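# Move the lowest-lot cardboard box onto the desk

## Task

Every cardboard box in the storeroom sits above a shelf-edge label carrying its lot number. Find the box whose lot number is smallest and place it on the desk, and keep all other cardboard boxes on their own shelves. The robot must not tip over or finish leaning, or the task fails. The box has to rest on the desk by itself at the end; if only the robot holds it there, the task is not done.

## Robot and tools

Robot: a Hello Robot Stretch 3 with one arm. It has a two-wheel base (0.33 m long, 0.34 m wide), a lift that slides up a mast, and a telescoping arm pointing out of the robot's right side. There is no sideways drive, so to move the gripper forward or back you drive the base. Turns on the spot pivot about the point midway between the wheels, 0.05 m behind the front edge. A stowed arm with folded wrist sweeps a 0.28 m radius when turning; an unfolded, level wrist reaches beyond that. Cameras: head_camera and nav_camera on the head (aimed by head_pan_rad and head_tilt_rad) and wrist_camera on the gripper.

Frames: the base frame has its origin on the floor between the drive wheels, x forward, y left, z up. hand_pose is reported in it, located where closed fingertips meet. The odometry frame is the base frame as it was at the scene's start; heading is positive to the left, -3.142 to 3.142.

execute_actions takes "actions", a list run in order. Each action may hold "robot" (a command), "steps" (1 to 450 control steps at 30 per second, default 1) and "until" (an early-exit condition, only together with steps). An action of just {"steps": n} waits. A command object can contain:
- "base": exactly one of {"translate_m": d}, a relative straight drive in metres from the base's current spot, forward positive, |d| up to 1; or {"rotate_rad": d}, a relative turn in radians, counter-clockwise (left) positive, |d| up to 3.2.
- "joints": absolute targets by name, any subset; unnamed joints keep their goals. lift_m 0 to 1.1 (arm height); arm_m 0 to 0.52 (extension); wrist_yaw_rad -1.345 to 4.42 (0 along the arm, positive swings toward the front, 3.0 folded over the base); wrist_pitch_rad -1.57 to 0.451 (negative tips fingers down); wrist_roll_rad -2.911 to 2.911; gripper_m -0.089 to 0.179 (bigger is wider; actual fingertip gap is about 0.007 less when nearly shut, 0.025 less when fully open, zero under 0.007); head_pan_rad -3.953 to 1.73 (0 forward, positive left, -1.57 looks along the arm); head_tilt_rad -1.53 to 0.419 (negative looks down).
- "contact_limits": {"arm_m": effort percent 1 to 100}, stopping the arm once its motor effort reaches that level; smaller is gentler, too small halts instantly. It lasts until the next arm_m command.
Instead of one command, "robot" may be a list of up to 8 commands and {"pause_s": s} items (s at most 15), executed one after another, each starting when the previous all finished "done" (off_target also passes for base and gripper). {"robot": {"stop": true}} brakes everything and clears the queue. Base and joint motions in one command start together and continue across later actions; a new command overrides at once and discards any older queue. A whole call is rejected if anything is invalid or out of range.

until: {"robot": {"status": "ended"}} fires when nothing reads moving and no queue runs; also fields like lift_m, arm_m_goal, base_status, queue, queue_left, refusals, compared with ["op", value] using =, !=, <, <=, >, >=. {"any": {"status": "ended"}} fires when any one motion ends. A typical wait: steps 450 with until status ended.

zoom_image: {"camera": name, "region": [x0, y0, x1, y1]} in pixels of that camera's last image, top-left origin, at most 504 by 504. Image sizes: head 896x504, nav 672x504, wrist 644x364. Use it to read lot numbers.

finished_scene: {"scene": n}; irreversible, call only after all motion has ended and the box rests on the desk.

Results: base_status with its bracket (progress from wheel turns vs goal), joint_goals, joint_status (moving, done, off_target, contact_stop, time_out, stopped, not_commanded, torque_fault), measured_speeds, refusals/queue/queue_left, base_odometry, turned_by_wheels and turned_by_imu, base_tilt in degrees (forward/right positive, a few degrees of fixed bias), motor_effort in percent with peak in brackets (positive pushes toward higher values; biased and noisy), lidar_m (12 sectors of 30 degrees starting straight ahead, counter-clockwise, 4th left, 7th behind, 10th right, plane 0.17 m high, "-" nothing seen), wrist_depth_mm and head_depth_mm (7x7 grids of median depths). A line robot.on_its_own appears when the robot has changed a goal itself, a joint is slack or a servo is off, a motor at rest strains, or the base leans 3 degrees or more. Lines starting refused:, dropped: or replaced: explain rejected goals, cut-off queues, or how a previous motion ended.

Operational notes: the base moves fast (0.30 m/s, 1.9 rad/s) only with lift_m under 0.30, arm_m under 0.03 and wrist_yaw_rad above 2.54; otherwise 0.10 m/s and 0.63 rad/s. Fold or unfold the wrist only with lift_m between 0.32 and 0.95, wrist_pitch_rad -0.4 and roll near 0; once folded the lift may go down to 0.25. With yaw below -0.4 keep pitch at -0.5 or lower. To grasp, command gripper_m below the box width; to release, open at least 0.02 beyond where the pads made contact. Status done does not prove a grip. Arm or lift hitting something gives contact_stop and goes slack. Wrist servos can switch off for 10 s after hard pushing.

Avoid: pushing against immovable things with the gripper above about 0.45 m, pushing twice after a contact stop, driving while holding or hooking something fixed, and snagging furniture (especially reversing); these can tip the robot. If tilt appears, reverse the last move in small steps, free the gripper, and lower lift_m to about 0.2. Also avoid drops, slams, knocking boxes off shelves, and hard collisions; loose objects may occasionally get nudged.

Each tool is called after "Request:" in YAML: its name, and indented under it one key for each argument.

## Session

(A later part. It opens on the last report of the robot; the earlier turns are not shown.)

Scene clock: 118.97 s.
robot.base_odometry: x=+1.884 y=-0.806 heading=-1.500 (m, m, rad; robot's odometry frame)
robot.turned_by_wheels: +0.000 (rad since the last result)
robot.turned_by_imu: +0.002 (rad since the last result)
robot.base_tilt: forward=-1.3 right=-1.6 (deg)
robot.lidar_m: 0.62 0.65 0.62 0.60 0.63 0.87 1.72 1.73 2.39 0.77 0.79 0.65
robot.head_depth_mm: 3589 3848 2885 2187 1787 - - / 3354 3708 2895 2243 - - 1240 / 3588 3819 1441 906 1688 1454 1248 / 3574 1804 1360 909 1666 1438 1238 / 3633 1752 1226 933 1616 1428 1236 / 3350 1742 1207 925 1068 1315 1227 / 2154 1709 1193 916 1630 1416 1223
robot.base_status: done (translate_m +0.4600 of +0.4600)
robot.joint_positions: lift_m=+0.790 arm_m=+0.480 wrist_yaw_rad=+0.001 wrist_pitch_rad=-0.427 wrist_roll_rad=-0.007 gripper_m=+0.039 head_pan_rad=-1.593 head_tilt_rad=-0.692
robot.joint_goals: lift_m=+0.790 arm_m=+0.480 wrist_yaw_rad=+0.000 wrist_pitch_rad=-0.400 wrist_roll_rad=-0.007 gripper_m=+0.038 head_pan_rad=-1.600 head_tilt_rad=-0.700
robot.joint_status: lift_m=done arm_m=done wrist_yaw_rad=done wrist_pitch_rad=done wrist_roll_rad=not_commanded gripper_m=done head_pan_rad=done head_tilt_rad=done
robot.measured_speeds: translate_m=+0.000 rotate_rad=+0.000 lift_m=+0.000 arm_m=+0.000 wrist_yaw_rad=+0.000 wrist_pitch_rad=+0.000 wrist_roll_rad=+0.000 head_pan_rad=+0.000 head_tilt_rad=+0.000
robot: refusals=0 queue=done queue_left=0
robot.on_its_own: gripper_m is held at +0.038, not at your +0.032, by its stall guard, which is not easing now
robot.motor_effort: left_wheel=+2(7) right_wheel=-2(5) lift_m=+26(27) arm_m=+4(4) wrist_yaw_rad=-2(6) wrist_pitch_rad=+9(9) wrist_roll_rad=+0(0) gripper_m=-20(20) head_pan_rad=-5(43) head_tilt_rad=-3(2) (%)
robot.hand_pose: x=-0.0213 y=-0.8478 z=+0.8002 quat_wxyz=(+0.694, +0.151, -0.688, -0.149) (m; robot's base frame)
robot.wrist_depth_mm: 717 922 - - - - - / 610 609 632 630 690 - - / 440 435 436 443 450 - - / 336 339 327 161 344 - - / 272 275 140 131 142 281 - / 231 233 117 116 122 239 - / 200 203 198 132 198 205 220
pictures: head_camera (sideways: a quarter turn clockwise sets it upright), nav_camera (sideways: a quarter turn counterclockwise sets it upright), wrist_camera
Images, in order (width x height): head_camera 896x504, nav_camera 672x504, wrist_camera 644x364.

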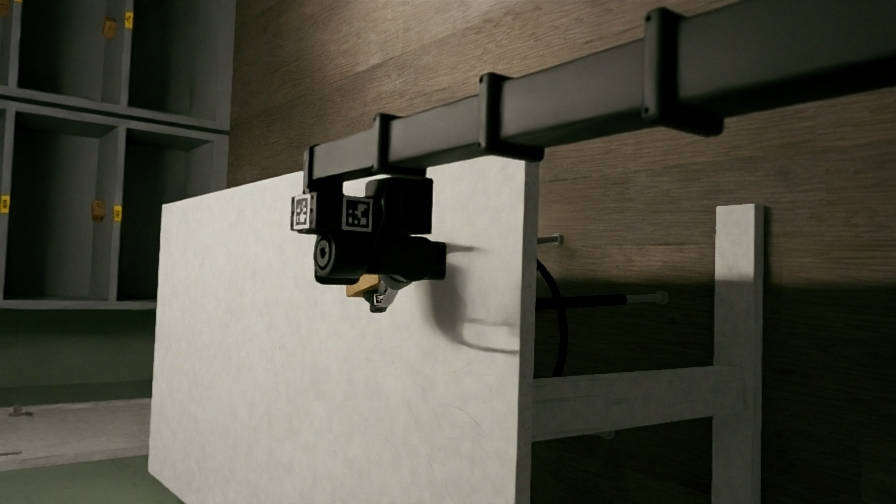

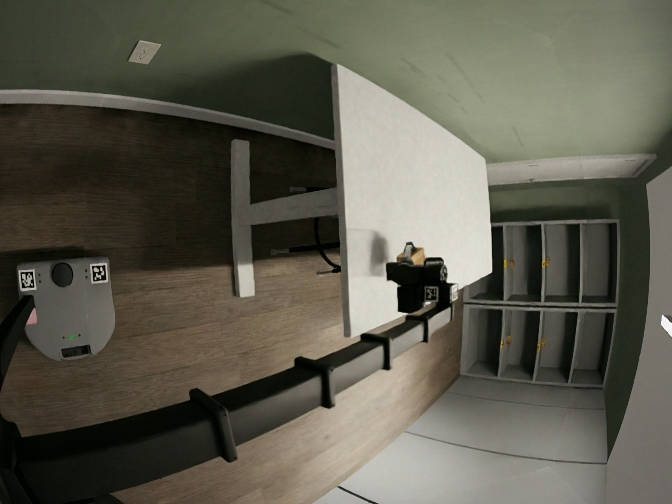

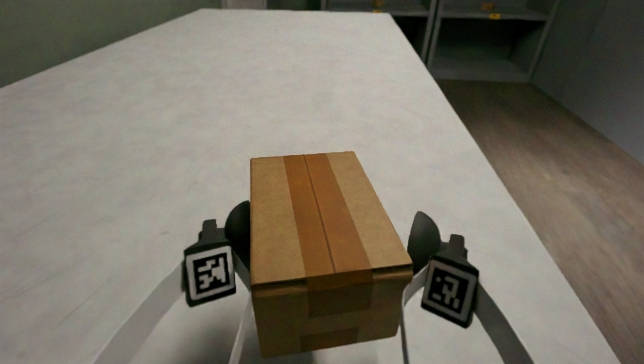

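Request:
execute_actions:
  actions:
    - {"robot":[{"joints":{"lift_m":0.736}},{"joints":{"gripper_m":0.13}},{"joints":{"lift_m":0.775,"arm_m":0.36}}],"steps":450,"until":{"robot":{"status":"ended"}}}

Scene clock: 123.77 s.
robot.base_odometry: x=+1.884 y=-0.806 heading=-1.500 (m, m, rad; robot's odometry frame)
robot.turned_by_wheels: +0.000 (rad since the last result)
robot.turned_by_imu: +0.001 (rad since the last result)
robot.base_tilt: forward=-1.2 right=-1.6 (deg)
robot.lidar_m: 0.63 0.65 0.62 0.60 0.63 0.87 1.71 1.73 2.38 0.78 0.79 0.65
robot.head_depth_mm: 3584 3813 2904 2190 1764 1504 - / 3390 3666 2870 2251 - 1426 1231 / 3557 3791 1369 - 1711 1450 1248 / 3563 1805 1238 - 1675 1441 1238 / 3659 1775 1220 936 1619 1433 1239 / 3335 1733 1208 925 1069 1309 1231 / 2167 1708 1193 914 1631 1416 1223
robot.base_status: done (translate_m +0.4600 of +0.4600)
robot.joint_positions: lift_m=+0.775 arm_m=+0.360 wrist_yaw_rad=+0.001 wrist_pitch_rad=-0.422 wrist_roll_rad=-0.007 gripper_m=+0.130 head_pan_rad=-1.593 head_tilt_rad=-0.692
robot.joint_goals: lift_m=+0.775 arm_m=+0.360 wrist_yaw_rad=+0.000 wrist_pitch_rad=-0.400 wrist_roll_rad=-0.007 gripper_m=+0.130 head_pan_rad=-1.600 head_tilt_rad=-0.700
robot.joint_status: lift_m=done arm_m=done wrist_yaw_rad=done wrist_pitch_rad=done wrist_roll_rad=not_commanded gripper_m=done head_pan_rad=done head_tilt_rad=done
robot.measured_speeds: translate_m=+0.000 rotate_rad=+0.000 lift_m=+0.000 arm_m=+0.000 wrist_yaw_rad=+0.000 wrist_pitch_rad=+0.000 wrist_roll_rad=+0.000 head_pan_rad=+0.000 head_tilt_rad=+0.000
robot: refusals=0 queue=done queue_left=0
robot.motor_effort: left_wheel=+2(1) right_wheel=-3(3) lift_m=+26(25) arm_m=-5(5) wrist_yaw_rad=-1(1) wrist_pitch_rad=+7(9) wrist_roll_rad=+0(1) gripper_m=+0(79) head_pan_rad=-4(5) head_tilt_rad=-3(3) (%)
robot.hand_pose: x=-0.0213 y=-0.7293 z=+0.7863 quat_wxyz=(+0.694, +0.149, -0.688, -0.148) (m; robot's base frame)
robot.wrist_depth_mm: 734 914 - - - - - / 576 576 586 594 642 - - / 409 407 410 389 433 - - / 314 315 320 245 322 359 - / 256 265 261 256 263 276 - / 215 224 219 220 222 - - / 191 187 189 190 191 186 197
pictures: head_camera (sideways: a quarter turn clockwise sets it upright), nav_camera (sideways: a quarter turn counterclockwise sets it upright), wrist_camera
Images, in order (width x height): head_camera 896x504, nav_camera 672x504, wrist_camera 644x364.

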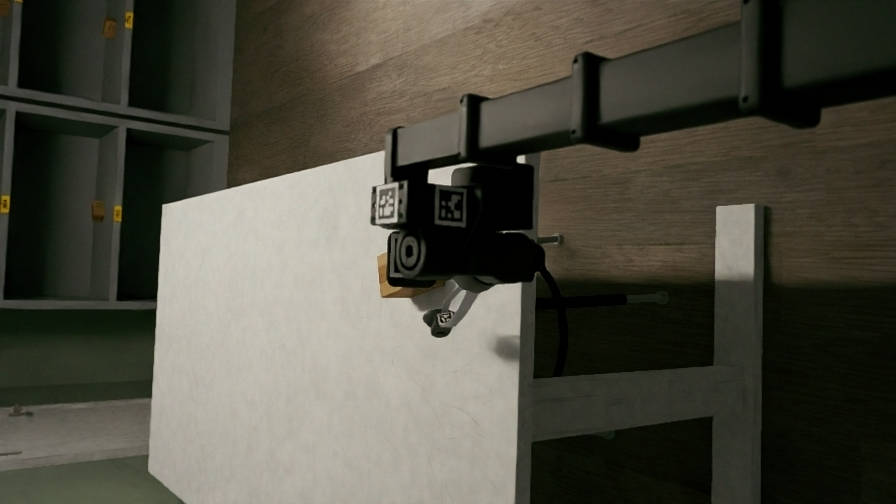

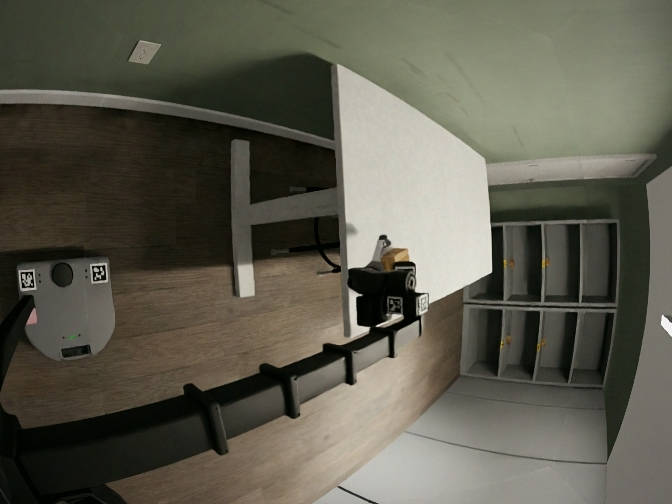

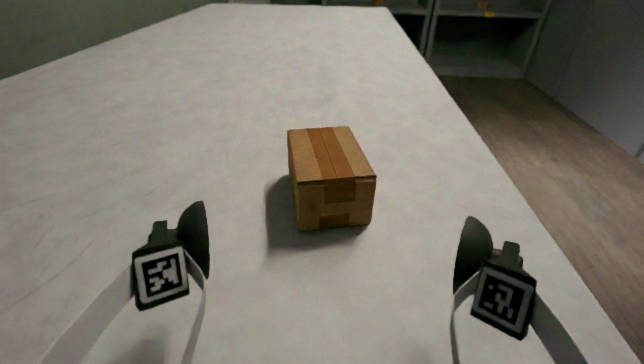

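Request:
finished_scene:
  scene: 2

The scene is finished: the task was done.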